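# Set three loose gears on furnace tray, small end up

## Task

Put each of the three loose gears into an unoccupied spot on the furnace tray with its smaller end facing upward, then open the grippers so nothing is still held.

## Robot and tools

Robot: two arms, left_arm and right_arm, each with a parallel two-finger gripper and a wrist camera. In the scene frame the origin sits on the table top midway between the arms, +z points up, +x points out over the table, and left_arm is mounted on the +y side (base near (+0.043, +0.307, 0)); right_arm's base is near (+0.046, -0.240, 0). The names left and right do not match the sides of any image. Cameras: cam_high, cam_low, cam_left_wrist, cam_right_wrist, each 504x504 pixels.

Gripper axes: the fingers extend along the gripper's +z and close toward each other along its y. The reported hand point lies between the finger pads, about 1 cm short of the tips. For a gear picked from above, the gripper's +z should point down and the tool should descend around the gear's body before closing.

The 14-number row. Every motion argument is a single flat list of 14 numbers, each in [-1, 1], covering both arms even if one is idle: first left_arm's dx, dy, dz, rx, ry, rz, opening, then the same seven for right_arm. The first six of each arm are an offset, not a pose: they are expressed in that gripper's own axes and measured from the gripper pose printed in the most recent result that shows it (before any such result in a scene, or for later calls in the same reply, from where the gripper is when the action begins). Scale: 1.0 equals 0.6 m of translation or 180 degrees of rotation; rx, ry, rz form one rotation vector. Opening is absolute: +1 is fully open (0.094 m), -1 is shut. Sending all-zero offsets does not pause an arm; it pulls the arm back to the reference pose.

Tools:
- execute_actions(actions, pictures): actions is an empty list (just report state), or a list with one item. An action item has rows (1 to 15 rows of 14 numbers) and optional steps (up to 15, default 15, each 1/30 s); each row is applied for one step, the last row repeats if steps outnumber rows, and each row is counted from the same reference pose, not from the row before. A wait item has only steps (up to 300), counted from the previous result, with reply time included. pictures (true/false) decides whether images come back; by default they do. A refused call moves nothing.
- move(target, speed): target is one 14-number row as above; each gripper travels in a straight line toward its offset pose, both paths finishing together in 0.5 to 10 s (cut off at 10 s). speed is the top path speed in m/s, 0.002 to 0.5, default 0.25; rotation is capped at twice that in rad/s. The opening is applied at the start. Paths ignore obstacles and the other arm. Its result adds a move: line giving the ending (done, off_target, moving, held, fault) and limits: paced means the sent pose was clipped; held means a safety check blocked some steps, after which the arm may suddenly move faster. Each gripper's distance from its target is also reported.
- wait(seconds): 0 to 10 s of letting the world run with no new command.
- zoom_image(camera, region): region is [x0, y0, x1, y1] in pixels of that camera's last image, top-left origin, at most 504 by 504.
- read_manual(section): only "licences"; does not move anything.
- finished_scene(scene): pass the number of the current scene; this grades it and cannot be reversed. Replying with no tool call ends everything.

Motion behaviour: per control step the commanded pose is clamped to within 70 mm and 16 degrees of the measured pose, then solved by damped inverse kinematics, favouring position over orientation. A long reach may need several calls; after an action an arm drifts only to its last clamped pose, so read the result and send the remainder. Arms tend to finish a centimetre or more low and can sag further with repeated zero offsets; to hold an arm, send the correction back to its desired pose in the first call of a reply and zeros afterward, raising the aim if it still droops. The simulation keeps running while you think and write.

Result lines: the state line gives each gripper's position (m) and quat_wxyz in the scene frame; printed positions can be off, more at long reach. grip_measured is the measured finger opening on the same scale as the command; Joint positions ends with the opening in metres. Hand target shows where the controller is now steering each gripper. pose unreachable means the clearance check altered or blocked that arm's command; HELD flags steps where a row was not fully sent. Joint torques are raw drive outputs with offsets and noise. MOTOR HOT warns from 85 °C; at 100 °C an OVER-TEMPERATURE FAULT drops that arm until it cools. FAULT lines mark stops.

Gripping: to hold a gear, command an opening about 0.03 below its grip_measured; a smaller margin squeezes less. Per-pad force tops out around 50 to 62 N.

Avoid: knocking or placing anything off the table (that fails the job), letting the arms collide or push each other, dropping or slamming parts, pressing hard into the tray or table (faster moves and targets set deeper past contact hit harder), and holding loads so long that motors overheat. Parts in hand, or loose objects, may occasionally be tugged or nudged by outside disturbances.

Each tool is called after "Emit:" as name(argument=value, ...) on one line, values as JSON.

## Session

Emit:
execute_actions(actions=[])

Scene clock: 0.00 s of 6000.00 s.
left_arm: end_effector_position=(+0.6255, +0.5410, +0.1298) grip_measured=+1.000 end_effector_quat_wxyz=(+0.328, +0.583, +0.550, +0.500) | right_arm: end_effector_position=(+0.4713, -0.1541, +0.2298) grip_measured=+1.000 end_effector_quat_wxyz=(+0.093, -0.274, +0.940, -0.178)
Joint positions: left_arm=[0.284 1.735 0.863 0.573 0.268 1.887 0.094] | right_arm=[ 0.452  1.365  1.222 -1.255  0.368 -0.255  0.094]
Joint velocities: left_arm=[ 0.015  0.005  0.012 -0.007  0.081 -0.037  0.   ] | right_arm=[ 0.015  0.005 -0.017 -0.002  0.022  0.037  0.   ]
Joint torques (N m, as the arm reports them, + toward a larger angle): no reading
Motor temperatures (°C, as the motors report them): left_arm=[29 32 28 28 29 30] | right_arm=[27 30 29 30 29 26]
Hand target (left_arm): +0.633, +0.545, +0.142; +0.331, +0.579, +0.542, +0.511
Hand target (right_arm): +0.480, -0.151, +0.246; +0.112, -0.270, +0.940, -0.177

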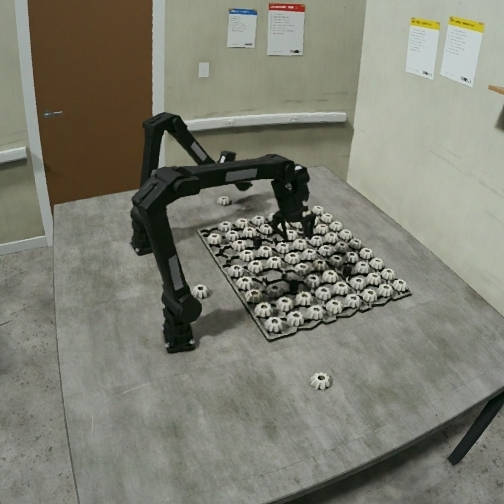

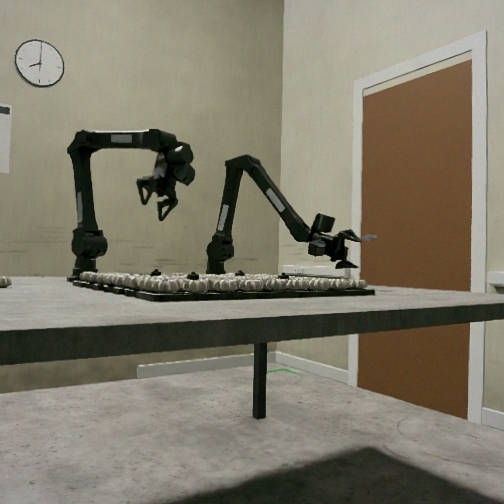

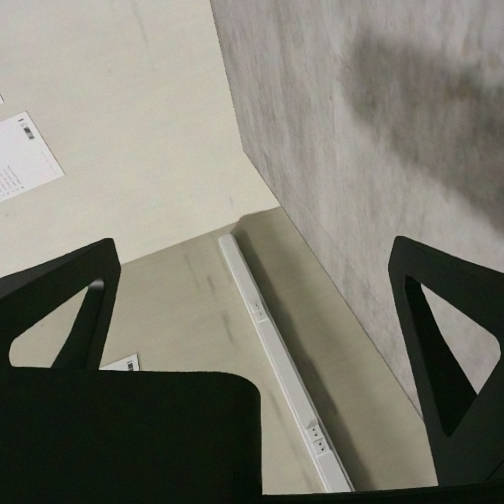

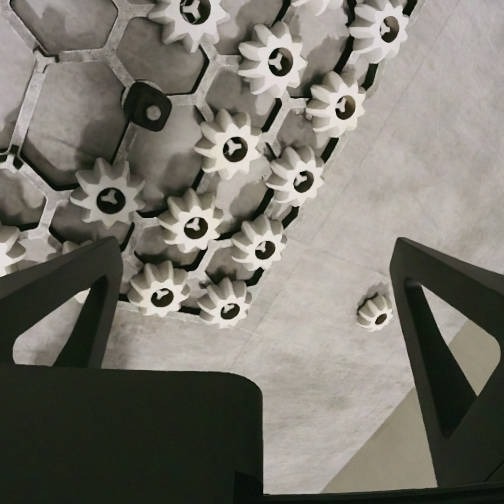

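Emit:
zoom_image(camera="cam_high", region=[170, 190, 420, 400])

Region (170, 190, 420, 400) of cam_high's 504x504 image, scaled by 2.016, with more detail than that image has; it fills the top 423 rows of this view, and the rest is white.

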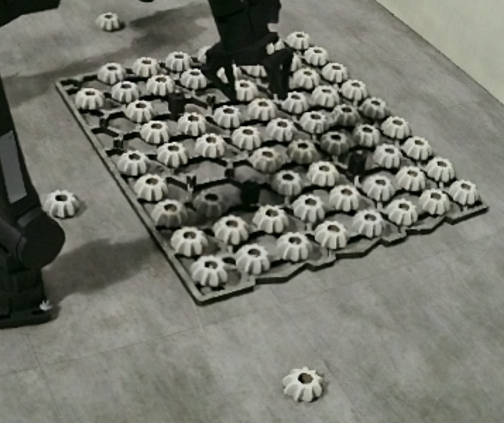

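Emit:
move(target=[0.059,-0.0335,-0.239,0.412,0.078,-0.23,1, 0.5145,-0.431,0.282,-0.1285,0.0117,-0.0672,1], speed=0.25)

Scene clock: 26.57 s of 6000.00 s.
left_arm: end_effector_position=(+0.4649, +0.5414, +0.1462) grip_measured=+1.000 end_effector_quat_wxyz=(-0.006, +0.390, +0.921, -0.015) | right_arm: end_effector_position=(+0.3703, -0.5636, +0.1340) grip_measured=+1.000 end_effector_quat_wxyz=(-0.007, -0.373, +0.928, +0.017)
Joint positions: left_arm=[ 0.34   1.662  1.371 -1.311  0.009  1.313  0.094] | right_arm=[-0.676  1.615  1.278 -1.271 -0.002 -1.548  0.094]
Joint velocities: left_arm=[-0.015 -0.005  0.007 -0.007 -0.007 -0.007  0.   ] | right_arm=[-0.024  0.005  0.002 -0.012  0.007 -0.095  0.   ]
Joint torques (N m, as the arm reports them, + toward a larger angle): left_arm=[  1.48 -12.69  11.71  -0.34   0.19  -0.08] | right_arm=[  0.62 -11.04  11.12  -0.04  -0.13  -0.03]
Motor temperatures (°C, as the motors report them): left_arm=[29 33 32 28 29 30] | right_arm=[27 30 33 30 29 26]
Hand target (left_arm): +0.479, +0.553, +0.160; +0.004, +0.381, +0.925, -0.004
Hand target (right_arm): +0.386, -0.578, +0.157; +0.005, -0.379, +0.925, -0.006
Off the commanded pose (left_arm): 0.024 m, 2 deg.
Off the commanded pose (right_arm): 0.025 m, 2 deg.
After step 90, 20.03 s passed at rest.
move: off_target (left_arm, right_arm)

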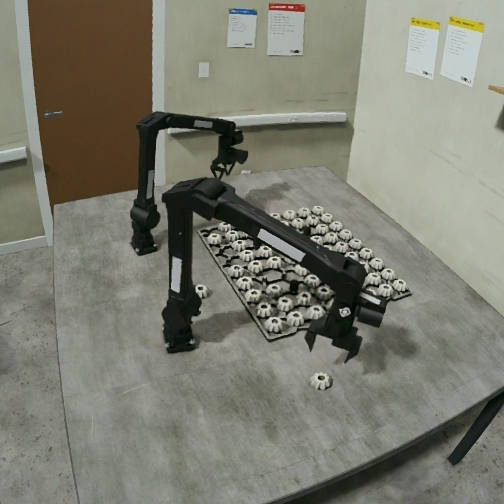

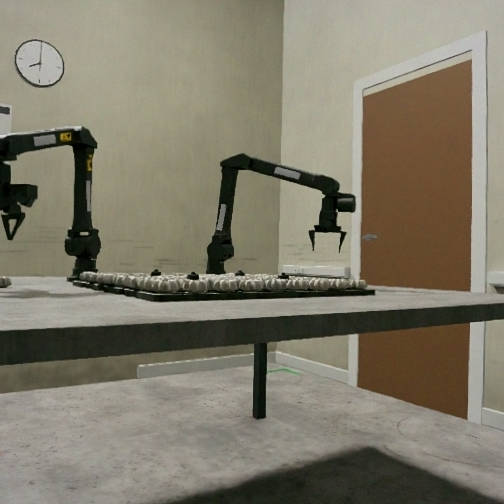

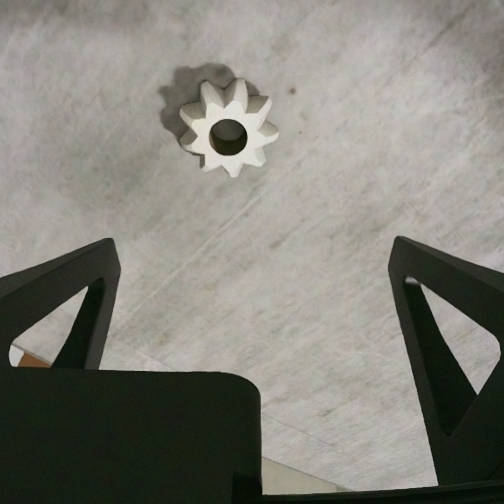

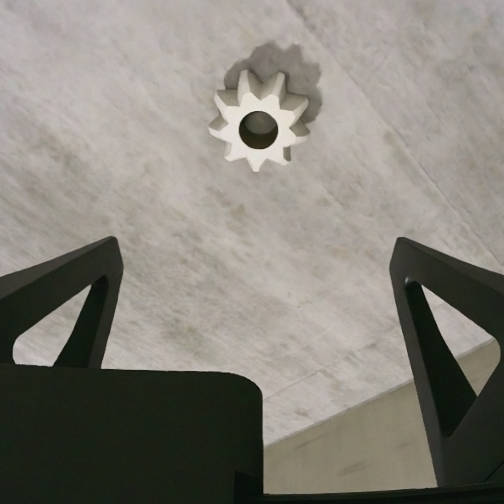

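Emit:
move(target=[-0.005,0.033,0.23,-0.014,0,0,1, -0.0133,-0.0117,0.217,0.015,0,0,1], speed=0.1)

Scene clock: 34.47 s of 6000.00 s.
left_arm: end_effector_position=(+0.4786, +0.5508, +0.0153) grip_measured=+1.000 end_effector_quat_wxyz=(+0.004, +0.389, +0.921, +0.006) | right_arm: end_effector_position=(+0.3720, -0.5616, +0.0075) grip_measured=+1.000 end_effector_quat_wxyz=(+0.002, -0.374, +0.927, -0.002)
Joint positions: left_arm=[ 0.34   1.824  1.213 -0.946  0.     1.311  0.094] | right_arm=[-0.67   1.753  1.082 -0.895 -0.002 -1.546  0.094]
Joint velocities: left_arm=[-0.015 -0.005  0.012  0.017 -0.007 -0.007  0.   ] | right_arm=[-0.005 -0.005 -0.012 -0.007  0.007 -0.022  0.   ]
Joint torques (N m, as the arm reports them, + toward a larger angle): left_arm=[  0.48 -14.23   6.29   0.74   0.     0.  ] | right_arm=[  1.42 -11.02   5.36   1.08   0.05   0.22]
Motor temperatures (°C, as the motors report them): left_arm=[29 33 33 28 29 30] | right_arm=[27 30 33 30 29 26]
Hand target (left_arm): +0.478, +0.551, +0.008; +0.003, +0.390, +0.921, +0.005
Hand target (right_arm): +0.375, -0.559, +0.004; +0.002, -0.373, +0.928, -0.004
Off the commanded pose (left_arm): 0.008 m, 0 deg.
Off the commanded pose (right_arm): 0.007 m, 0 deg.
After step 90, 3.10 s passed at rest.
move: done

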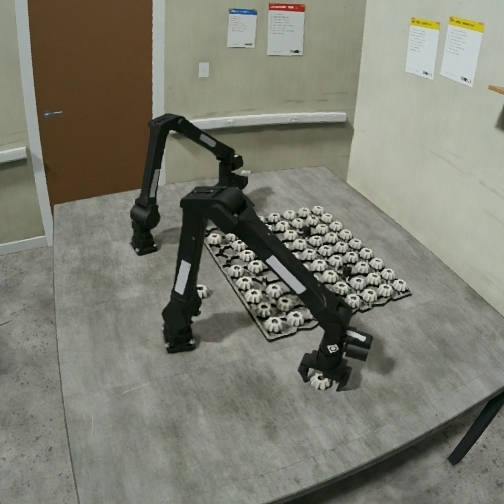

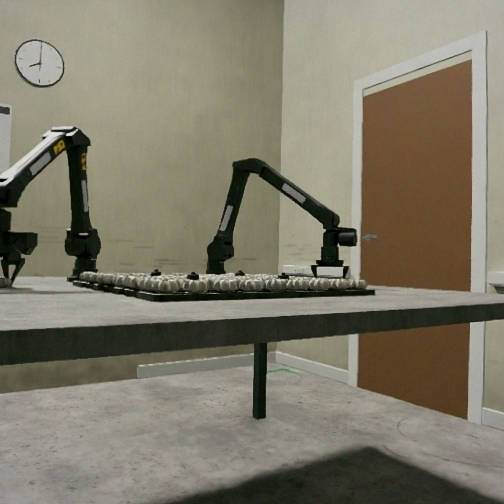

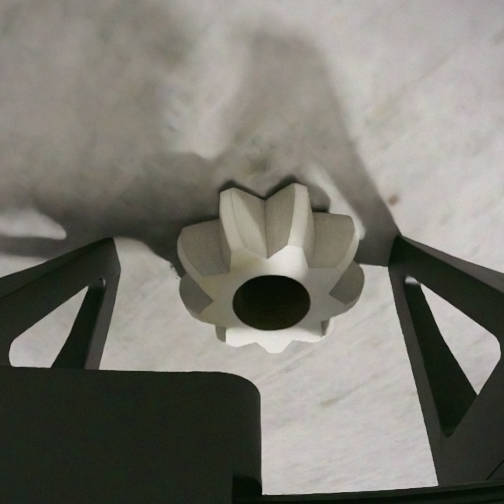

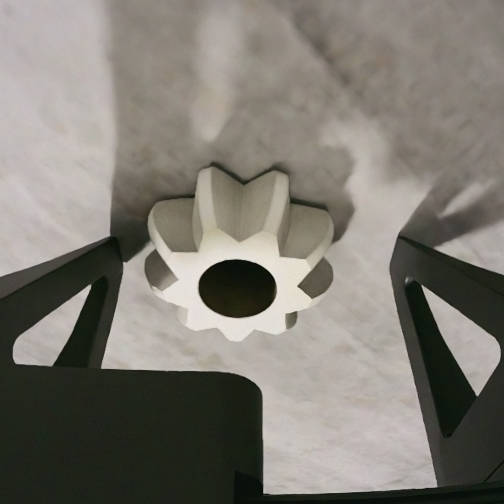

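Good enough; close both.

Emit:
move(target=[0,0,0,0,0,0,0.18, 0,0,0,0,0,0,0.19], speed=0.05)

Scene clock: 36.70 s of 6000.00 s.
left_arm: end_effector_position=(+0.4779, +0.5501, +0.0151) grip_measured=+0.198 end_effector_quat_wxyz=(+0.004, +0.389, +0.921, +0.004) | right_arm: end_effector_position=(+0.3718, -0.5614, +0.0071) grip_measured=+0.212 end_effector_quat_wxyz=(+0.002, -0.374, +0.927, -0.002)
Joint positions: left_arm=[ 0.34   1.824  1.213 -0.948  0.002  1.311  0.056] | right_arm=[-0.67   1.753  1.081 -0.895 -0.002 -1.546  0.057]
Joint velocities: left_arm=[-0.005 -0.015 -0.007  0.002  0.066 -0.037  0.002] | right_arm=[ 0.005 -0.005 -0.017  0.012 -0.051 -0.066  0.001]
Joint torques (N m, as the arm reports them, + toward a larger angle): left_arm=[  0.43 -14.96   6.59   0.29   0.04  -0.02] | right_arm=[  0.65 -11.6    5.77   0.59   0.02   0.08]
Motor temperatures (°C, as the motors report them): left_arm=[29 33 33 28 29 30] | right_arm=[27 30 33 30 29 26]
Hand target (left_arm): +0.478, +0.551, +0.015; +0.004, +0.389, +0.921, +0.005
Hand target (right_arm): +0.372, -0.562, +0.007; +0.002, -0.374, +0.927, -0.002
Off the commanded pose (left_arm): 0.001 m, 0 deg.
Off the commanded pose (right_arm): 0.001 m, 0 deg.
move: done

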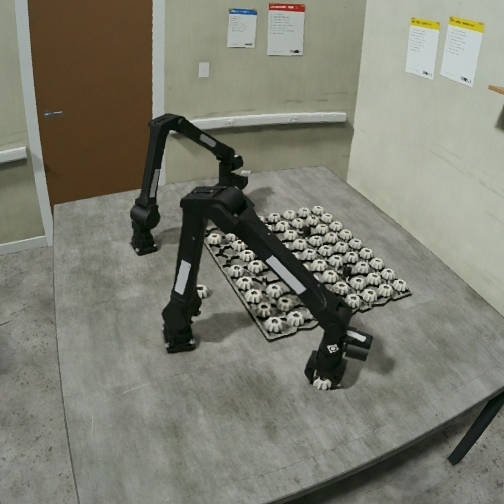

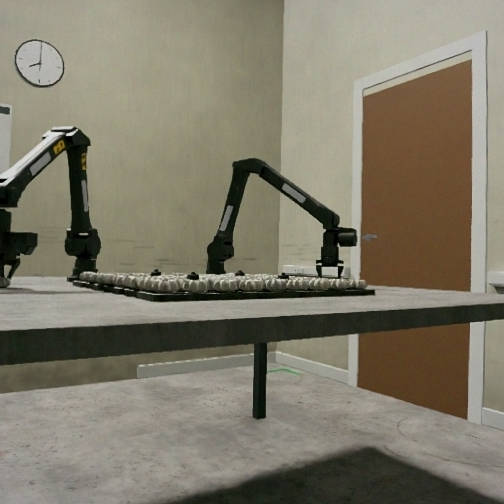

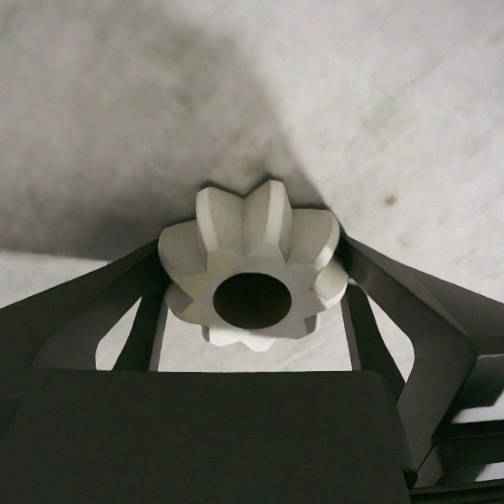

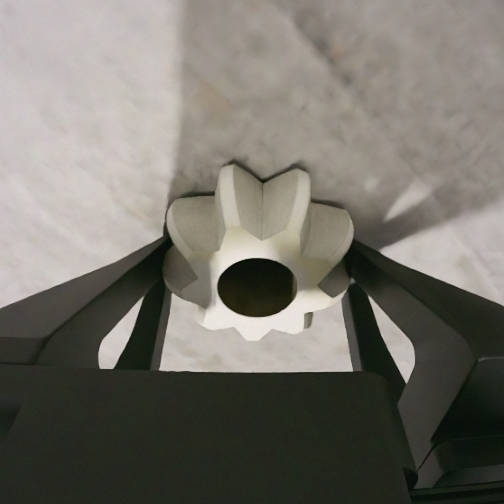

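Emit:
move(target=[0,0.02,-0.23,0,0,0,0.168, 0,-0.02,-0.23,0,0,0,0.182], speed=0.18)

Emit:
move(target=[-0.312,-0.593,-0.063,-0.02,0,0,0.168, -0.633,0.489,-0.08,0.02,0,0,0.182], speed=0.25)

Scene clock: 49.00 s of 6000.00 s.
left_arm: end_effector_position=(+0.4691, +0.5451, +0.1232) grip_measured=+0.194 end_effector_quat_wxyz=(-0.015, +0.389, +0.921, -0.021) | right_arm: end_effector_position=(+0.3639, -0.5536, +0.1117) grip_measured=+0.212 end_effector_quat_wxyz=(-0.013, -0.374, +0.927, +0.032)
Joint positions: left_arm=[ 0.34   1.707  1.366 -1.281  0.002  1.311  0.056] | right_arm=[-0.67   1.628  1.231 -1.244 -0.002 -1.546  0.057]
Joint velocities: left_arm=[-0.005 -0.005  0.002  0.002  0.022  0.007 -0.   ] | right_arm=[-0.015  0.015  0.002 -0.012  0.007  0.007  0.   ]
Joint torques (N m, as the arm reports them, + toward a larger angle): left_arm=[  0.74 -16.07  11.42  -0.39   0.08   0.03] | right_arm=[  0.6  -12.78  10.96  -0.22  -0.01   0.09]
Motor temperatures (°C, as the motors report them): left_arm=[29 33 32 28 29 30] | right_arm=[27 31 32 30 29 26]
Hand target (left_arm): +0.484, +0.556, +0.153; +0.004, +0.389, +0.921, +0.004
Hand target (right_arm): +0.381, -0.568, +0.145; +0.002, -0.374, +0.927, -0.002
Off the commanded pose (left_arm): 0.036 m, 4 deg.
Off the commanded pose (right_arm): 0.040 m, 4 deg.
After step 90, 8.10 s passed at rest.
move: off_target (left_arm, right_arm); limits=paced

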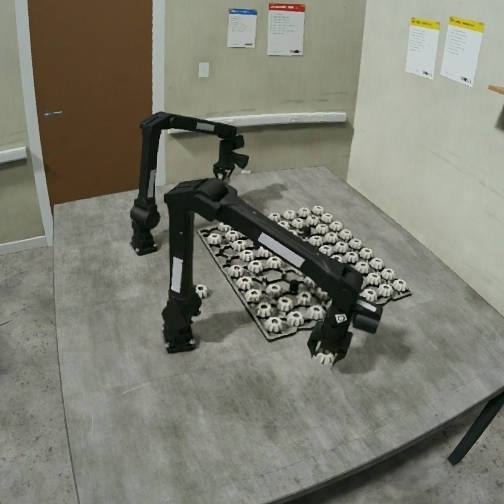

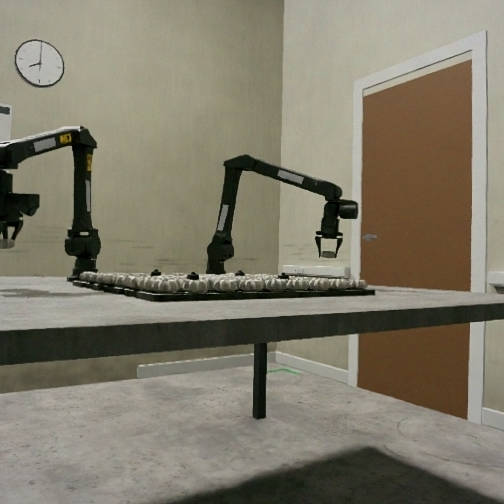

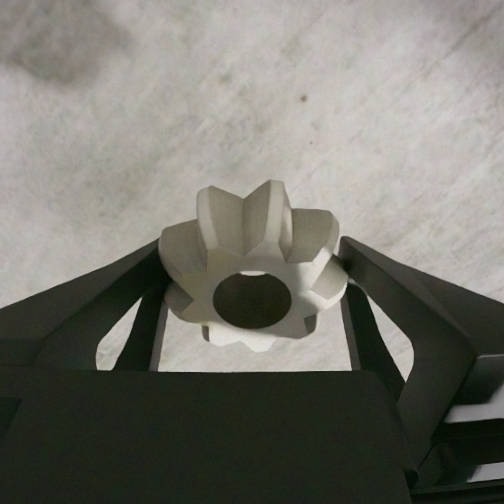

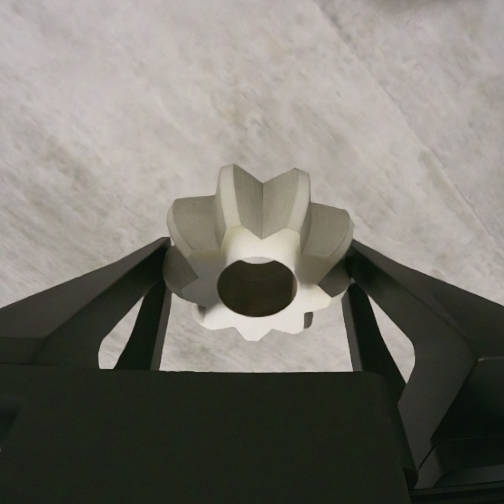

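Scene clock: 51.53 s of 6000.00 s.
left_arm: end_effector_position=(+0.3413, +0.1661, +0.1554) grip_measured=+0.194 end_effector_quat_wxyz=(-0.025, +0.399, +0.917, +0.006) | right_arm: end_effector_position=(+0.4079, -0.0853, +0.1468) grip_measured=+0.212 end_effector_quat_wxyz=(-0.040, -0.383, +0.923, +0.009)
Joint positions: left_arm=[-0.617  1.275  0.978 -1.324 -0.011  0.375  0.056] | right_arm=[ 0.505  1.47   1.144 -1.326 -0.019 -0.391  0.057]
Joint velocities: left_arm=[-0.005 -0.005  0.002 -0.002  0.051 -0.022  0.   ] | right_arm=[-0.005  0.015  0.002  0.002  0.037 -0.051 -0.   ]
Joint torques (N m, as the arm reports them, + toward a larger angle): left_arm=[ 0.95 -9.5   9.36 -0.32 -0.07 -0.13] | right_arm=[ 0.52 -9.45 11.66 -0.06  0.16  0.2 ]
Motor temperatures (°C, as the motors report them): left_arm=[29 33 32 28 29 30] | right_arm=[27 31 32 30 29 26]
Hand target (left_arm): +0.347, +0.167, +0.171; -0.007, +0.389, +0.921, +0.007
Hand target (right_arm): +0.431, -0.079, +0.176; -0.007, -0.375, +0.927, +0.008
Off the commanded pose (left_arm): 0.022 m, 3 deg.
Off the commanded pose (right_arm): 0.044 m, 5 deg.
move: off_target (left_arm, right_arm)

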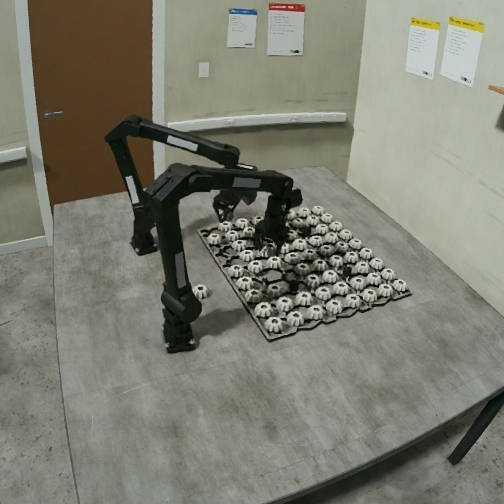

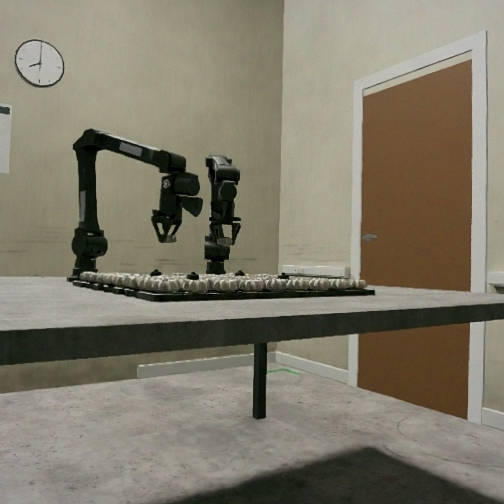

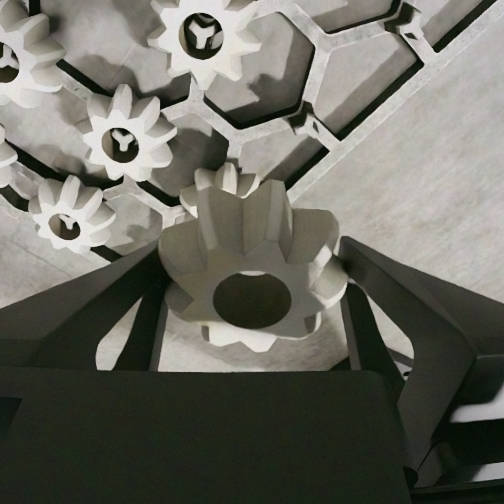

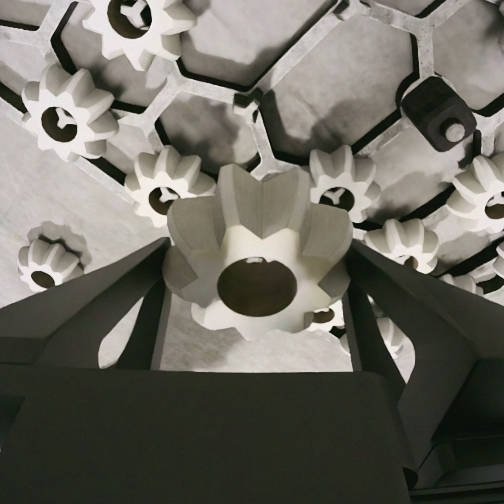

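Emit:
zoom_image(camera="cam_right_wrist", region=[80, 0, 400, 160])

Emit:
zoom_image(camera="cam_left_wrist", region=[140, 0, 460, 160])

Region (80, 0, 400, 160) of cam_right_wrist's 504x504 image, scaled by 1.575, with more detail than that image has.

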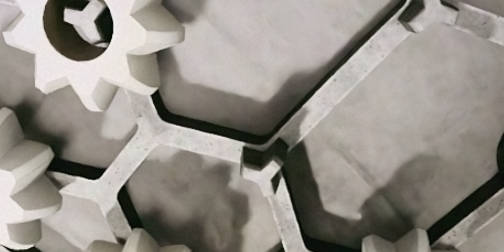

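Region (140, 0, 460, 160) of cam_left_wrist's 504x504 image, scaled by 1.575, with more detail than that image has.

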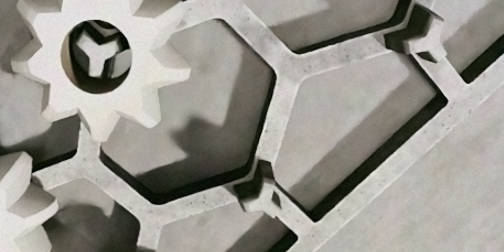

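Emit:
move(target=[-0.0153,-0.0543,0.1525,-0.005,-0.021,0,0.168, -0.0303,0.0062,0.1467,0.018,-0.026,0,0.182], speed=0.1)

Scene clock: 67.93 s of 6000.00 s.
left_arm: end_effector_position=(+0.3168, +0.1463, +0.0610) grip_measured=+0.194 end_effector_quat_wxyz=(-0.003, +0.402, +0.916, +0.003) | right_arm: end_effector_position=(+0.4055, -0.0775, +0.0543) grip_measured=+0.212 end_effector_quat_wxyz=(-0.005, -0.386, +0.923, +0.000)
Joint positions: left_arm=[-0.704  1.331  0.756 -1.002 -0.005  0.295  0.056] | right_arm=[ 0.534  1.541  0.956 -0.996 -0.    -0.366  0.057]
Joint velocities: left_arm=[-0.015 -0.005  0.007  0.002  0.007  0.007  0.001] | right_arm=[-0.005  0.015  0.002  0.017  0.007 -0.022  0.001]
Joint torques (N m, as the arm reports them, + toward a larger angle): left_arm=[-0.06 -7.24  7.09  0.74  0.1  -0.12] | right_arm=[ 1.27 -9.52  6.55  1.1   0.17  0.21]
Motor temperatures (°C, as the motors report them): left_arm=[29 33 33 28 29 30] | right_arm=[27 31 34 30 29 26]
Hand target (left_arm): +0.321, +0.141, +0.064; +0.009, +0.399, +0.917, +0.000
Hand target (right_arm): +0.410, -0.073, +0.058; +0.008, -0.384, +0.923, -0.001
Off the commanded pose (left_arm): 0.008 m, 1 deg.
Off the commanded pose (right_arm): 0.009 m, 2 deg.
After step 90, 12.07 s passed at rest.
move: done

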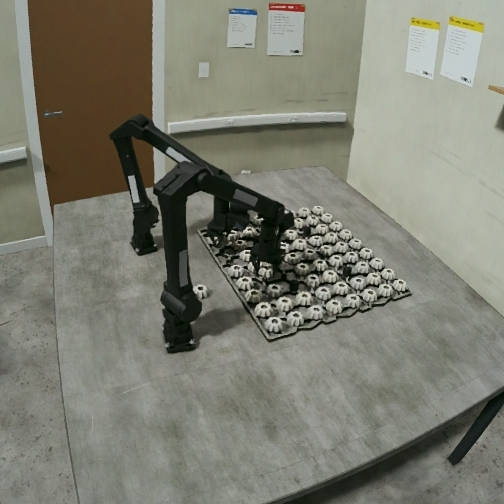

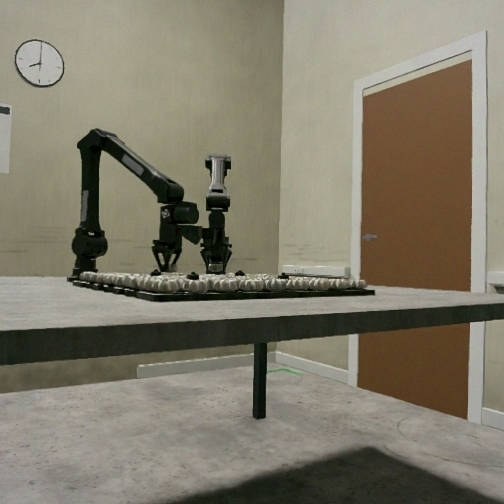

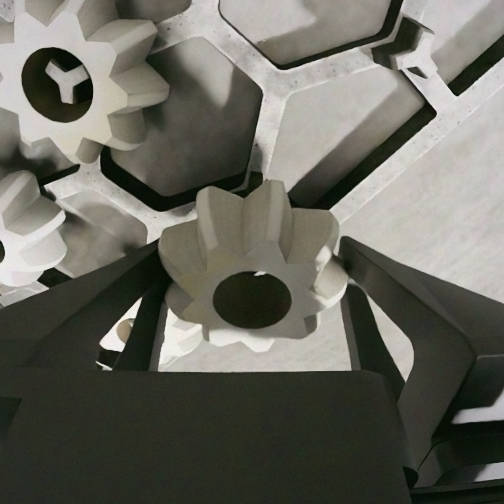

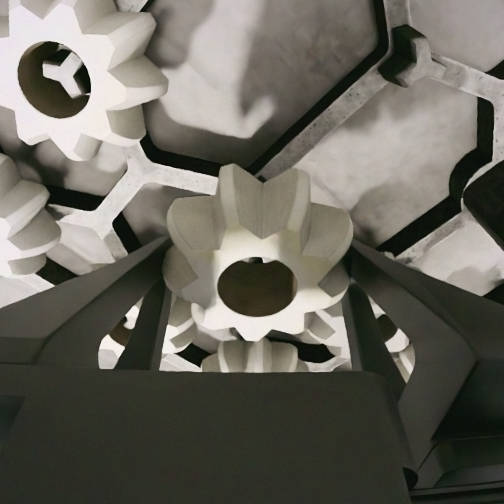

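Emit:
move(target=[-0.012,-0.002,0.065,0,0,0,0.168, -0.012,0,0.062,0,0,0,0.182], speed=0.03)

Scene clock: 79.37 s of 6000.00 s.
left_arm: end_effector_position=(+0.3188, +0.1452, +0.0268) grip_measured=+0.194 end_effector_quat_wxyz=(-0.008, +0.401, +0.916, +0.003) | right_arm: end_effector_position=(+0.4035, -0.0768, +0.0222) grip_measured=+0.212 end_effector_quat_wxyz=(-0.017, -0.386, +0.922, +0.002)
Joint positions: left_arm=[-0.704  1.411  0.722 -0.9   -0.005  0.293  0.056] | right_arm=[ 0.536  1.606  0.931 -0.93  -0.005 -0.365  0.057]
Joint velocities: left_arm=[ 0.005 -0.015 -0.012 -0.007  0.007 -0.051 -0.001] | right_arm=[ 0.015 -0.024 -0.007 -0.007 -0.081  0.007  0.001]
Joint torques (N m, as the arm reports them, + toward a larger angle): left_arm=[-0.23 -7.12  6.06  1.18  0.03 -0.08] | right_arm=[ 1.13 -8.67  5.72  1.85  0.23  0.14]
Motor temperatures (°C, as the motors report them): left_arm=[29 33 32 28 29 30] | right_arm=[27 31 33 30 29 26]
Hand target (left_arm): +0.321, +0.141, +0.022; -0.003, +0.402, +0.916, +0.003
Hand target (right_arm): +0.410, -0.073, +0.017; -0.005, -0.386, +0.923, +0.000
Off the commanded pose (left_arm): 0.007 m, 1 deg.
Off the commanded pose (right_arm): 0.009 m, 1 deg.
After step 90, 6.87 s passed at rest.
move: done

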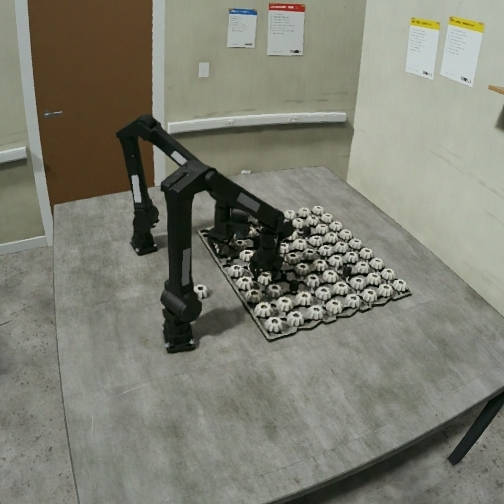

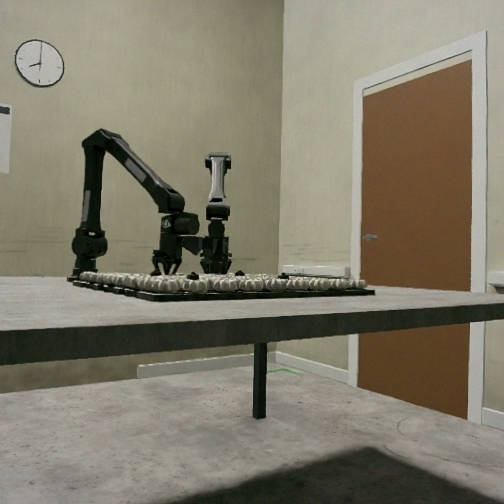

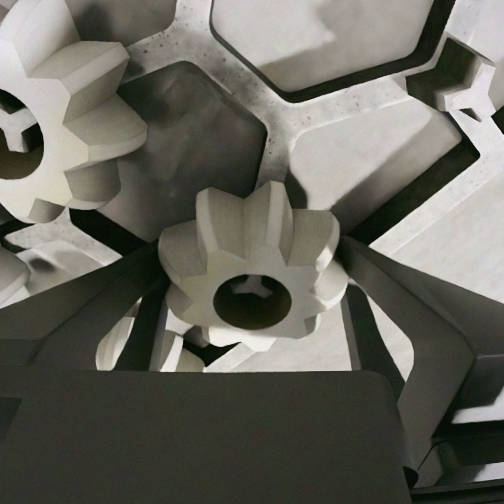

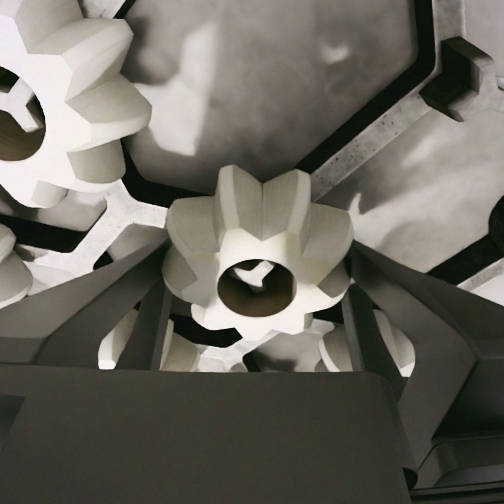

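Emit:
move(target=[0,0,0,0,0,0,0.5, 0,0,0,0,0,0,0.5], speed=0.05)

Emit:
move(target=[-0.035,0.015,-0.2,0,0,0,0.5, -0.035,-0.015,-0.2,0,0,0,0.5], speed=0.14)

Scene clock: 82.33 s of 6000.00 s.
left_arm: end_effector_position=(+0.3188, +0.1452, +0.0268) grip_measured=+0.498 end_effector_quat_wxyz=(-0.008, +0.401, +0.916, +0.004) | right_arm: end_effector_position=(+0.4034, -0.0768, +0.0222) grip_measured=+0.499 end_effector_quat_wxyz=(-0.017, -0.386, +0.922, +0.002)
Joint positions: left_arm=[-0.704  1.411  0.722 -0.9   -0.005  0.293  0.07 ] | right_arm=[ 0.536  1.606  0.931 -0.93  -0.005 -0.365  0.07 ]
Joint velocities: left_arm=[-0.005 -0.015  0.007  0.002  0.037 -0.007  0.001] | right_arm=[ 0.005 -0.005 -0.027  0.007 -0.022  0.081 -0.   ]
Joint torques (N m, as the arm reports them, + toward a larger angle): left_arm=[ 0.44 -8.09  6.21  0.22  0.03 -0.02] | right_arm=[ 1.   -9.23  5.81  0.54  0.1   0.1 ]
Motor temperatures (°C, as the motors report them): left_arm=[29 33 32 28 29 30] | right_arm=[27 31 33 30 29 26]
Hand target (left_arm): +0.319, +0.145, +0.027; -0.008, +0.401, +0.916, +0.004
Hand target (right_arm): +0.403, -0.077, +0.022; -0.017, -0.386, +0.922, +0.002
Off the commanded pose (left_arm): 0.000 m, 0 deg.
Off the commanded pose (right_arm): 0.000 m, 0 deg.
move: done

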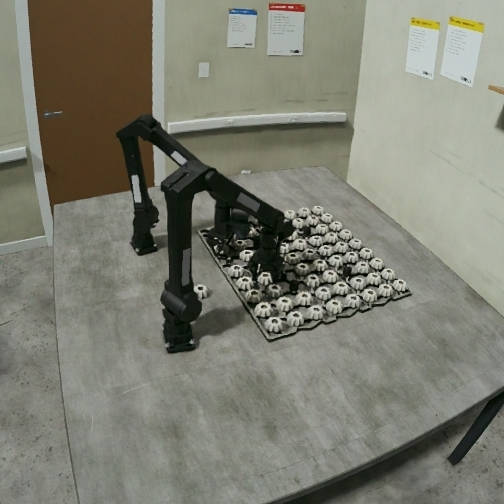

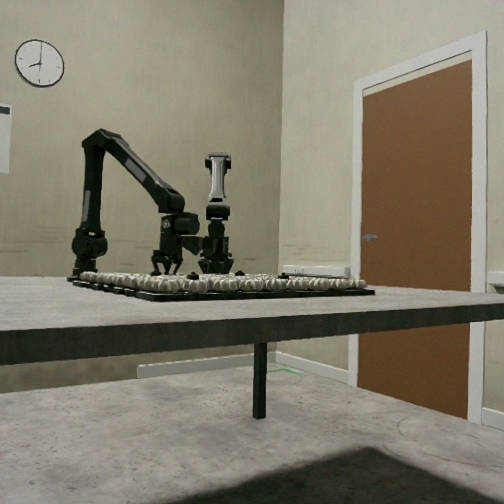

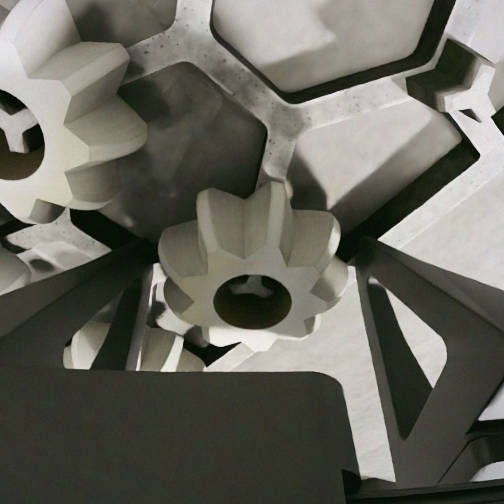

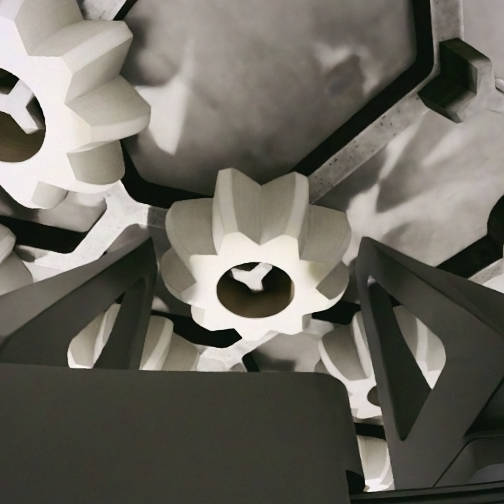

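Scene clock: 83.60 s of 6000.00 s.
left_arm: end_effector_position=(+0.3255, +0.1413, +0.1259) grip_measured=+0.498 end_effector_quat_wxyz=(-0.031, +0.401, +0.916, +0.006) | right_arm: end_effector_position=(+0.4108, -0.0735, +0.1156) grip_measured=+0.499 end_effector_quat_wxyz=(-0.046, -0.386, +0.921, +0.001)
Joint positions: left_arm=[-0.704  1.305  0.923 -1.251 -0.005  0.293  0.07 ] | right_arm=[ 0.536  1.526  1.119 -1.256 -0.005 -0.365  0.07 ]
Joint velocities: left_arm=[ 0.005 -0.005  0.002 -0.012  0.051 -0.066  0.   ] | right_arm=[-0.015 -0.005  0.022 -0.002 -0.022  0.022  0.   ]
Joint torques (N m, as the arm reports them, + toward a larger angle): left_arm=[ 0.64 -9.   10.64 -0.34  0.03  0.  ] | right_arm=[  1.17 -11.28  10.44   0.11   0.07   0.08]
Motor temperatures (°C, as the motors report them): left_arm=[29 33 32 28 29 30] | right_arm=[27 31 33 30 29 26]
Hand target (left_arm): +0.339, +0.134, +0.146; -0.008, +0.401, +0.916, +0.004
Hand target (right_arm): +0.428, -0.065, +0.141; -0.017, -0.386, +0.922, +0.002
Off the commanded pose (left_arm): 0.027 m, 3 deg.
Off the commanded pose (right_arm): 0.032 m, 3 deg.
move: off_target (left_arm, right_arm)

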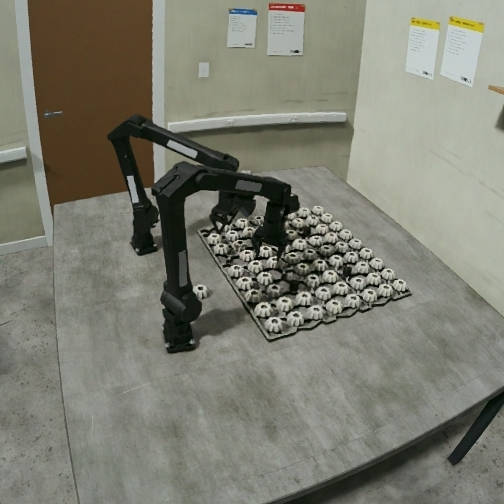

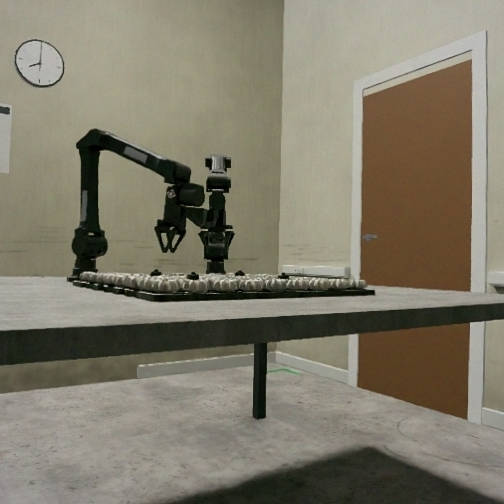

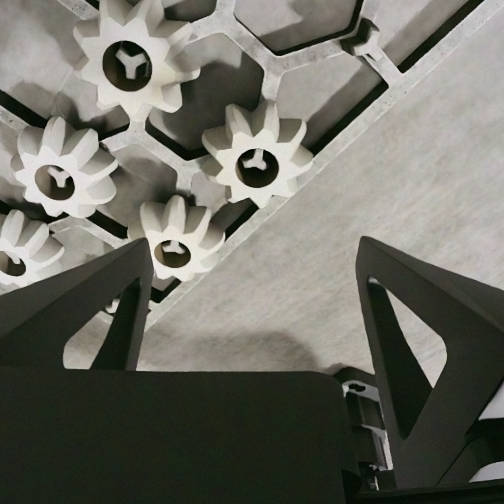

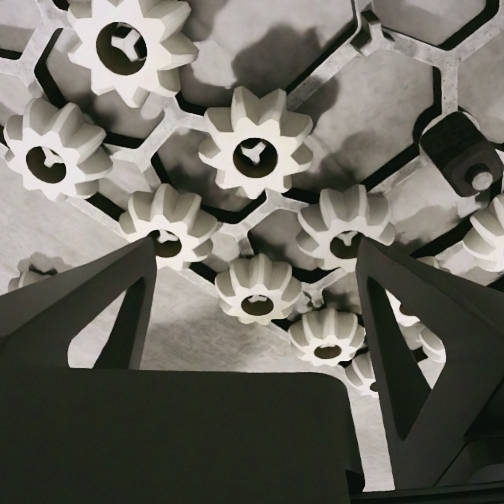

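Emit:
move(target=[0.227,0.222,-0.05,0,0,0,0.5, 0.244,0.301,0.041,0.0119,-0.0267,0,1], speed=0.25)

Scene clock: 88.60 s of 6000.00 s.
left_arm: end_effector_position=(+0.3299, +0.3290, +0.1546) grip_measured=+0.498 end_effector_quat_wxyz=(-0.035, +0.394, +0.919, +0.004) | right_arm: end_effector_position=(+0.1791, -0.0490, +0.1125) grip_measured=+1.000 end_effector_quat_wxyz=(+0.002, -0.393, +0.920, +0.004)
Joint positions: left_arm=[-0.115  1.164  0.885 -1.35  -0.038  0.865  0.07 ] | right_arm=[ 1.069  0.989  0.653 -1.228 -0.006  0.154  0.094]
Joint velocities: left_arm=[-0.005 -0.005 -0.022 -0.002  0.066  0.095 -0.   ] | right_arm=[-0.015 -0.005  0.002 -0.017  0.051 -0.066  0.   ]
Joint torques (N m, as the arm reports them, + toward a larger angle): left_arm=[ 0.18 -6.98  8.64 -0.33  0.1   0.08] | right_arm=[ 0.81 -2.74  6.66  0.27  0.24  0.26]
Motor temperatures (°C, as the motors report them): left_arm=[29 33 33 28 29 30] | right_arm=[27 31 33 30 29 26]
Hand target (left_arm): +0.332, +0.328, +0.163; -0.028, +0.401, +0.916, +0.006
Hand target (right_arm): +0.177, -0.053, +0.111; -0.004, -0.387, +0.922, -0.001
Off the commanded pose (left_arm): 0.008 m, 1 deg.
Off the commanded pose (right_arm): 0.003 m, 1 deg.
After step 90, 0.37 s passed at rest.
move: done

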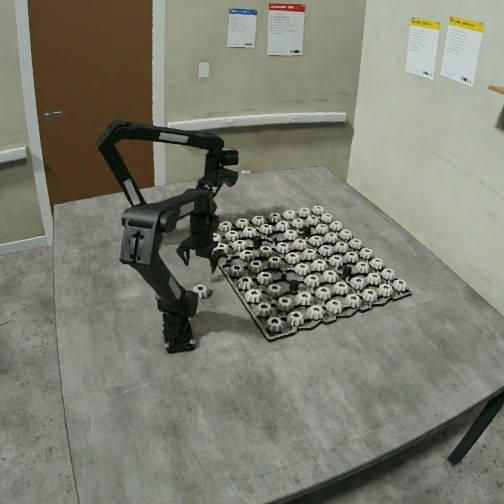

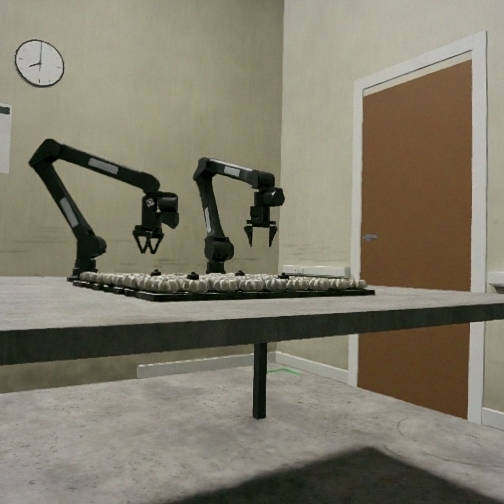

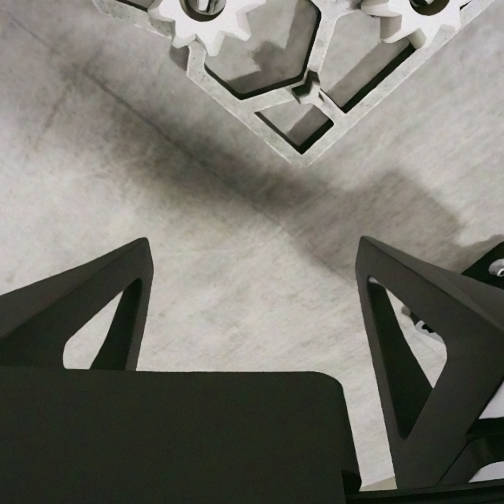

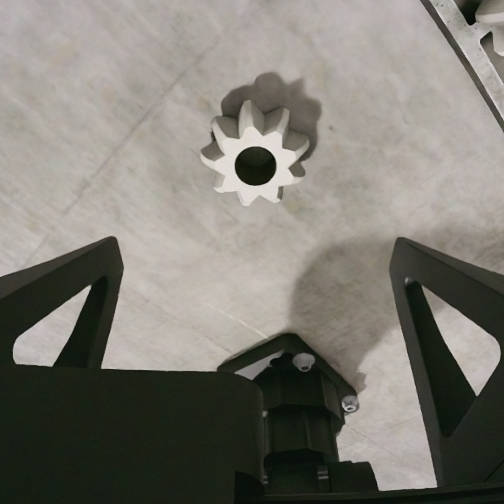

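Emit:
move(target=[0,0,0,0,0,0,0.5, 0.001,0,0.181,0,-0.003,0,1], speed=0.1)

Scene clock: 91.53 s of 6000.00 s.
left_arm: end_effector_position=(+0.3299, +0.3290, +0.1546) grip_measured=+0.498 end_effector_quat_wxyz=(-0.035, +0.394, +0.918, +0.004) | right_arm: end_effector_position=(+0.1778, -0.0508, +0.0070) grip_measured=+1.000 end_effector_quat_wxyz=(+0.003, -0.391, +0.920, +0.005)
Joint positions: left_arm=[-0.115  1.164  0.885 -1.35  -0.038  0.867  0.07 ] | right_arm=[ 1.069  1.186  0.458 -0.832 -0.006  0.157  0.094]
Joint velocities: left_arm=[-0.015 -0.005  0.007  0.012  0.051 -0.037 -0.   ] | right_arm=[-0.005 -0.024 -0.027  0.002 -0.051 -0.007  0.   ]
Joint torques (N m, as the arm reports them, + toward a larger angle): left_arm=[ 0.44 -6.14  7.63  0.13  0.05 -0.03] | right_arm=[ 0.28 -3.07  5.21  1.12  0.2   0.04]
Motor temperatures (°C, as the motors report them): left_arm=[29 33 33 28 29 30] | right_arm=[27 31 33 30 29 26]
Hand target (left_arm): +0.330, +0.329, +0.155; -0.035, +0.394, +0.919, +0.004
Hand target (right_arm): +0.179, -0.051, +0.005; +0.006, -0.393, +0.920, +0.006
Off the commanded pose (left_arm): 0.000 m, 0 deg.
Off the commanded pose (right_arm): 0.004 m, 0 deg.
move: done

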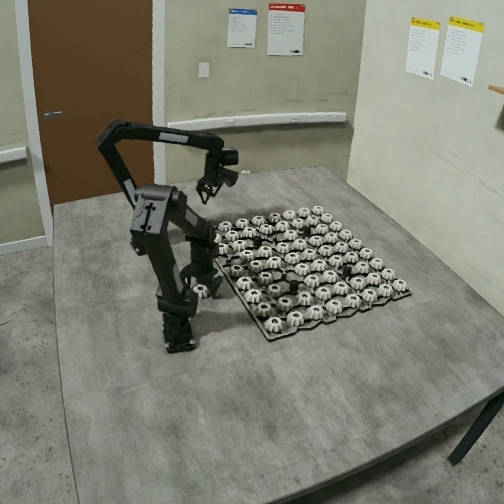

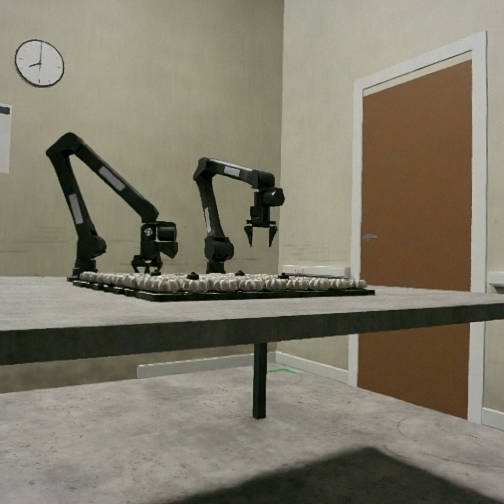

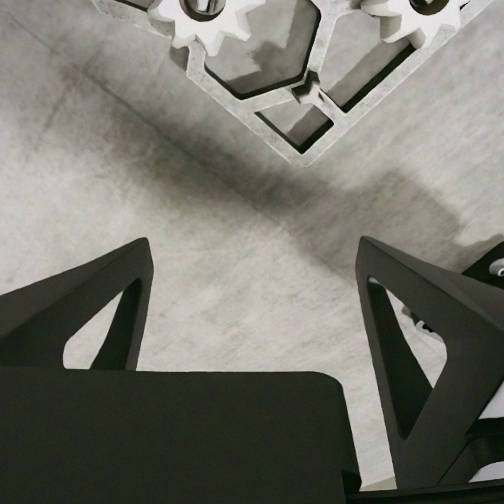

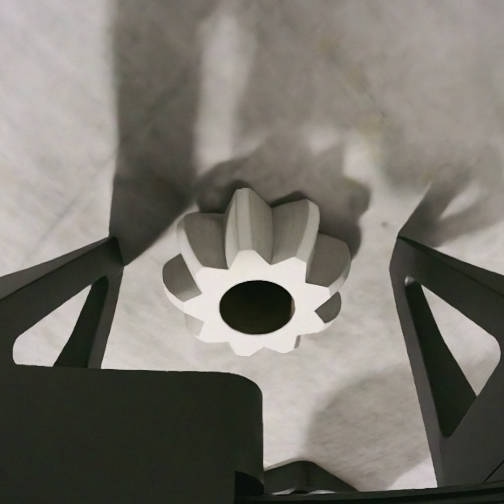

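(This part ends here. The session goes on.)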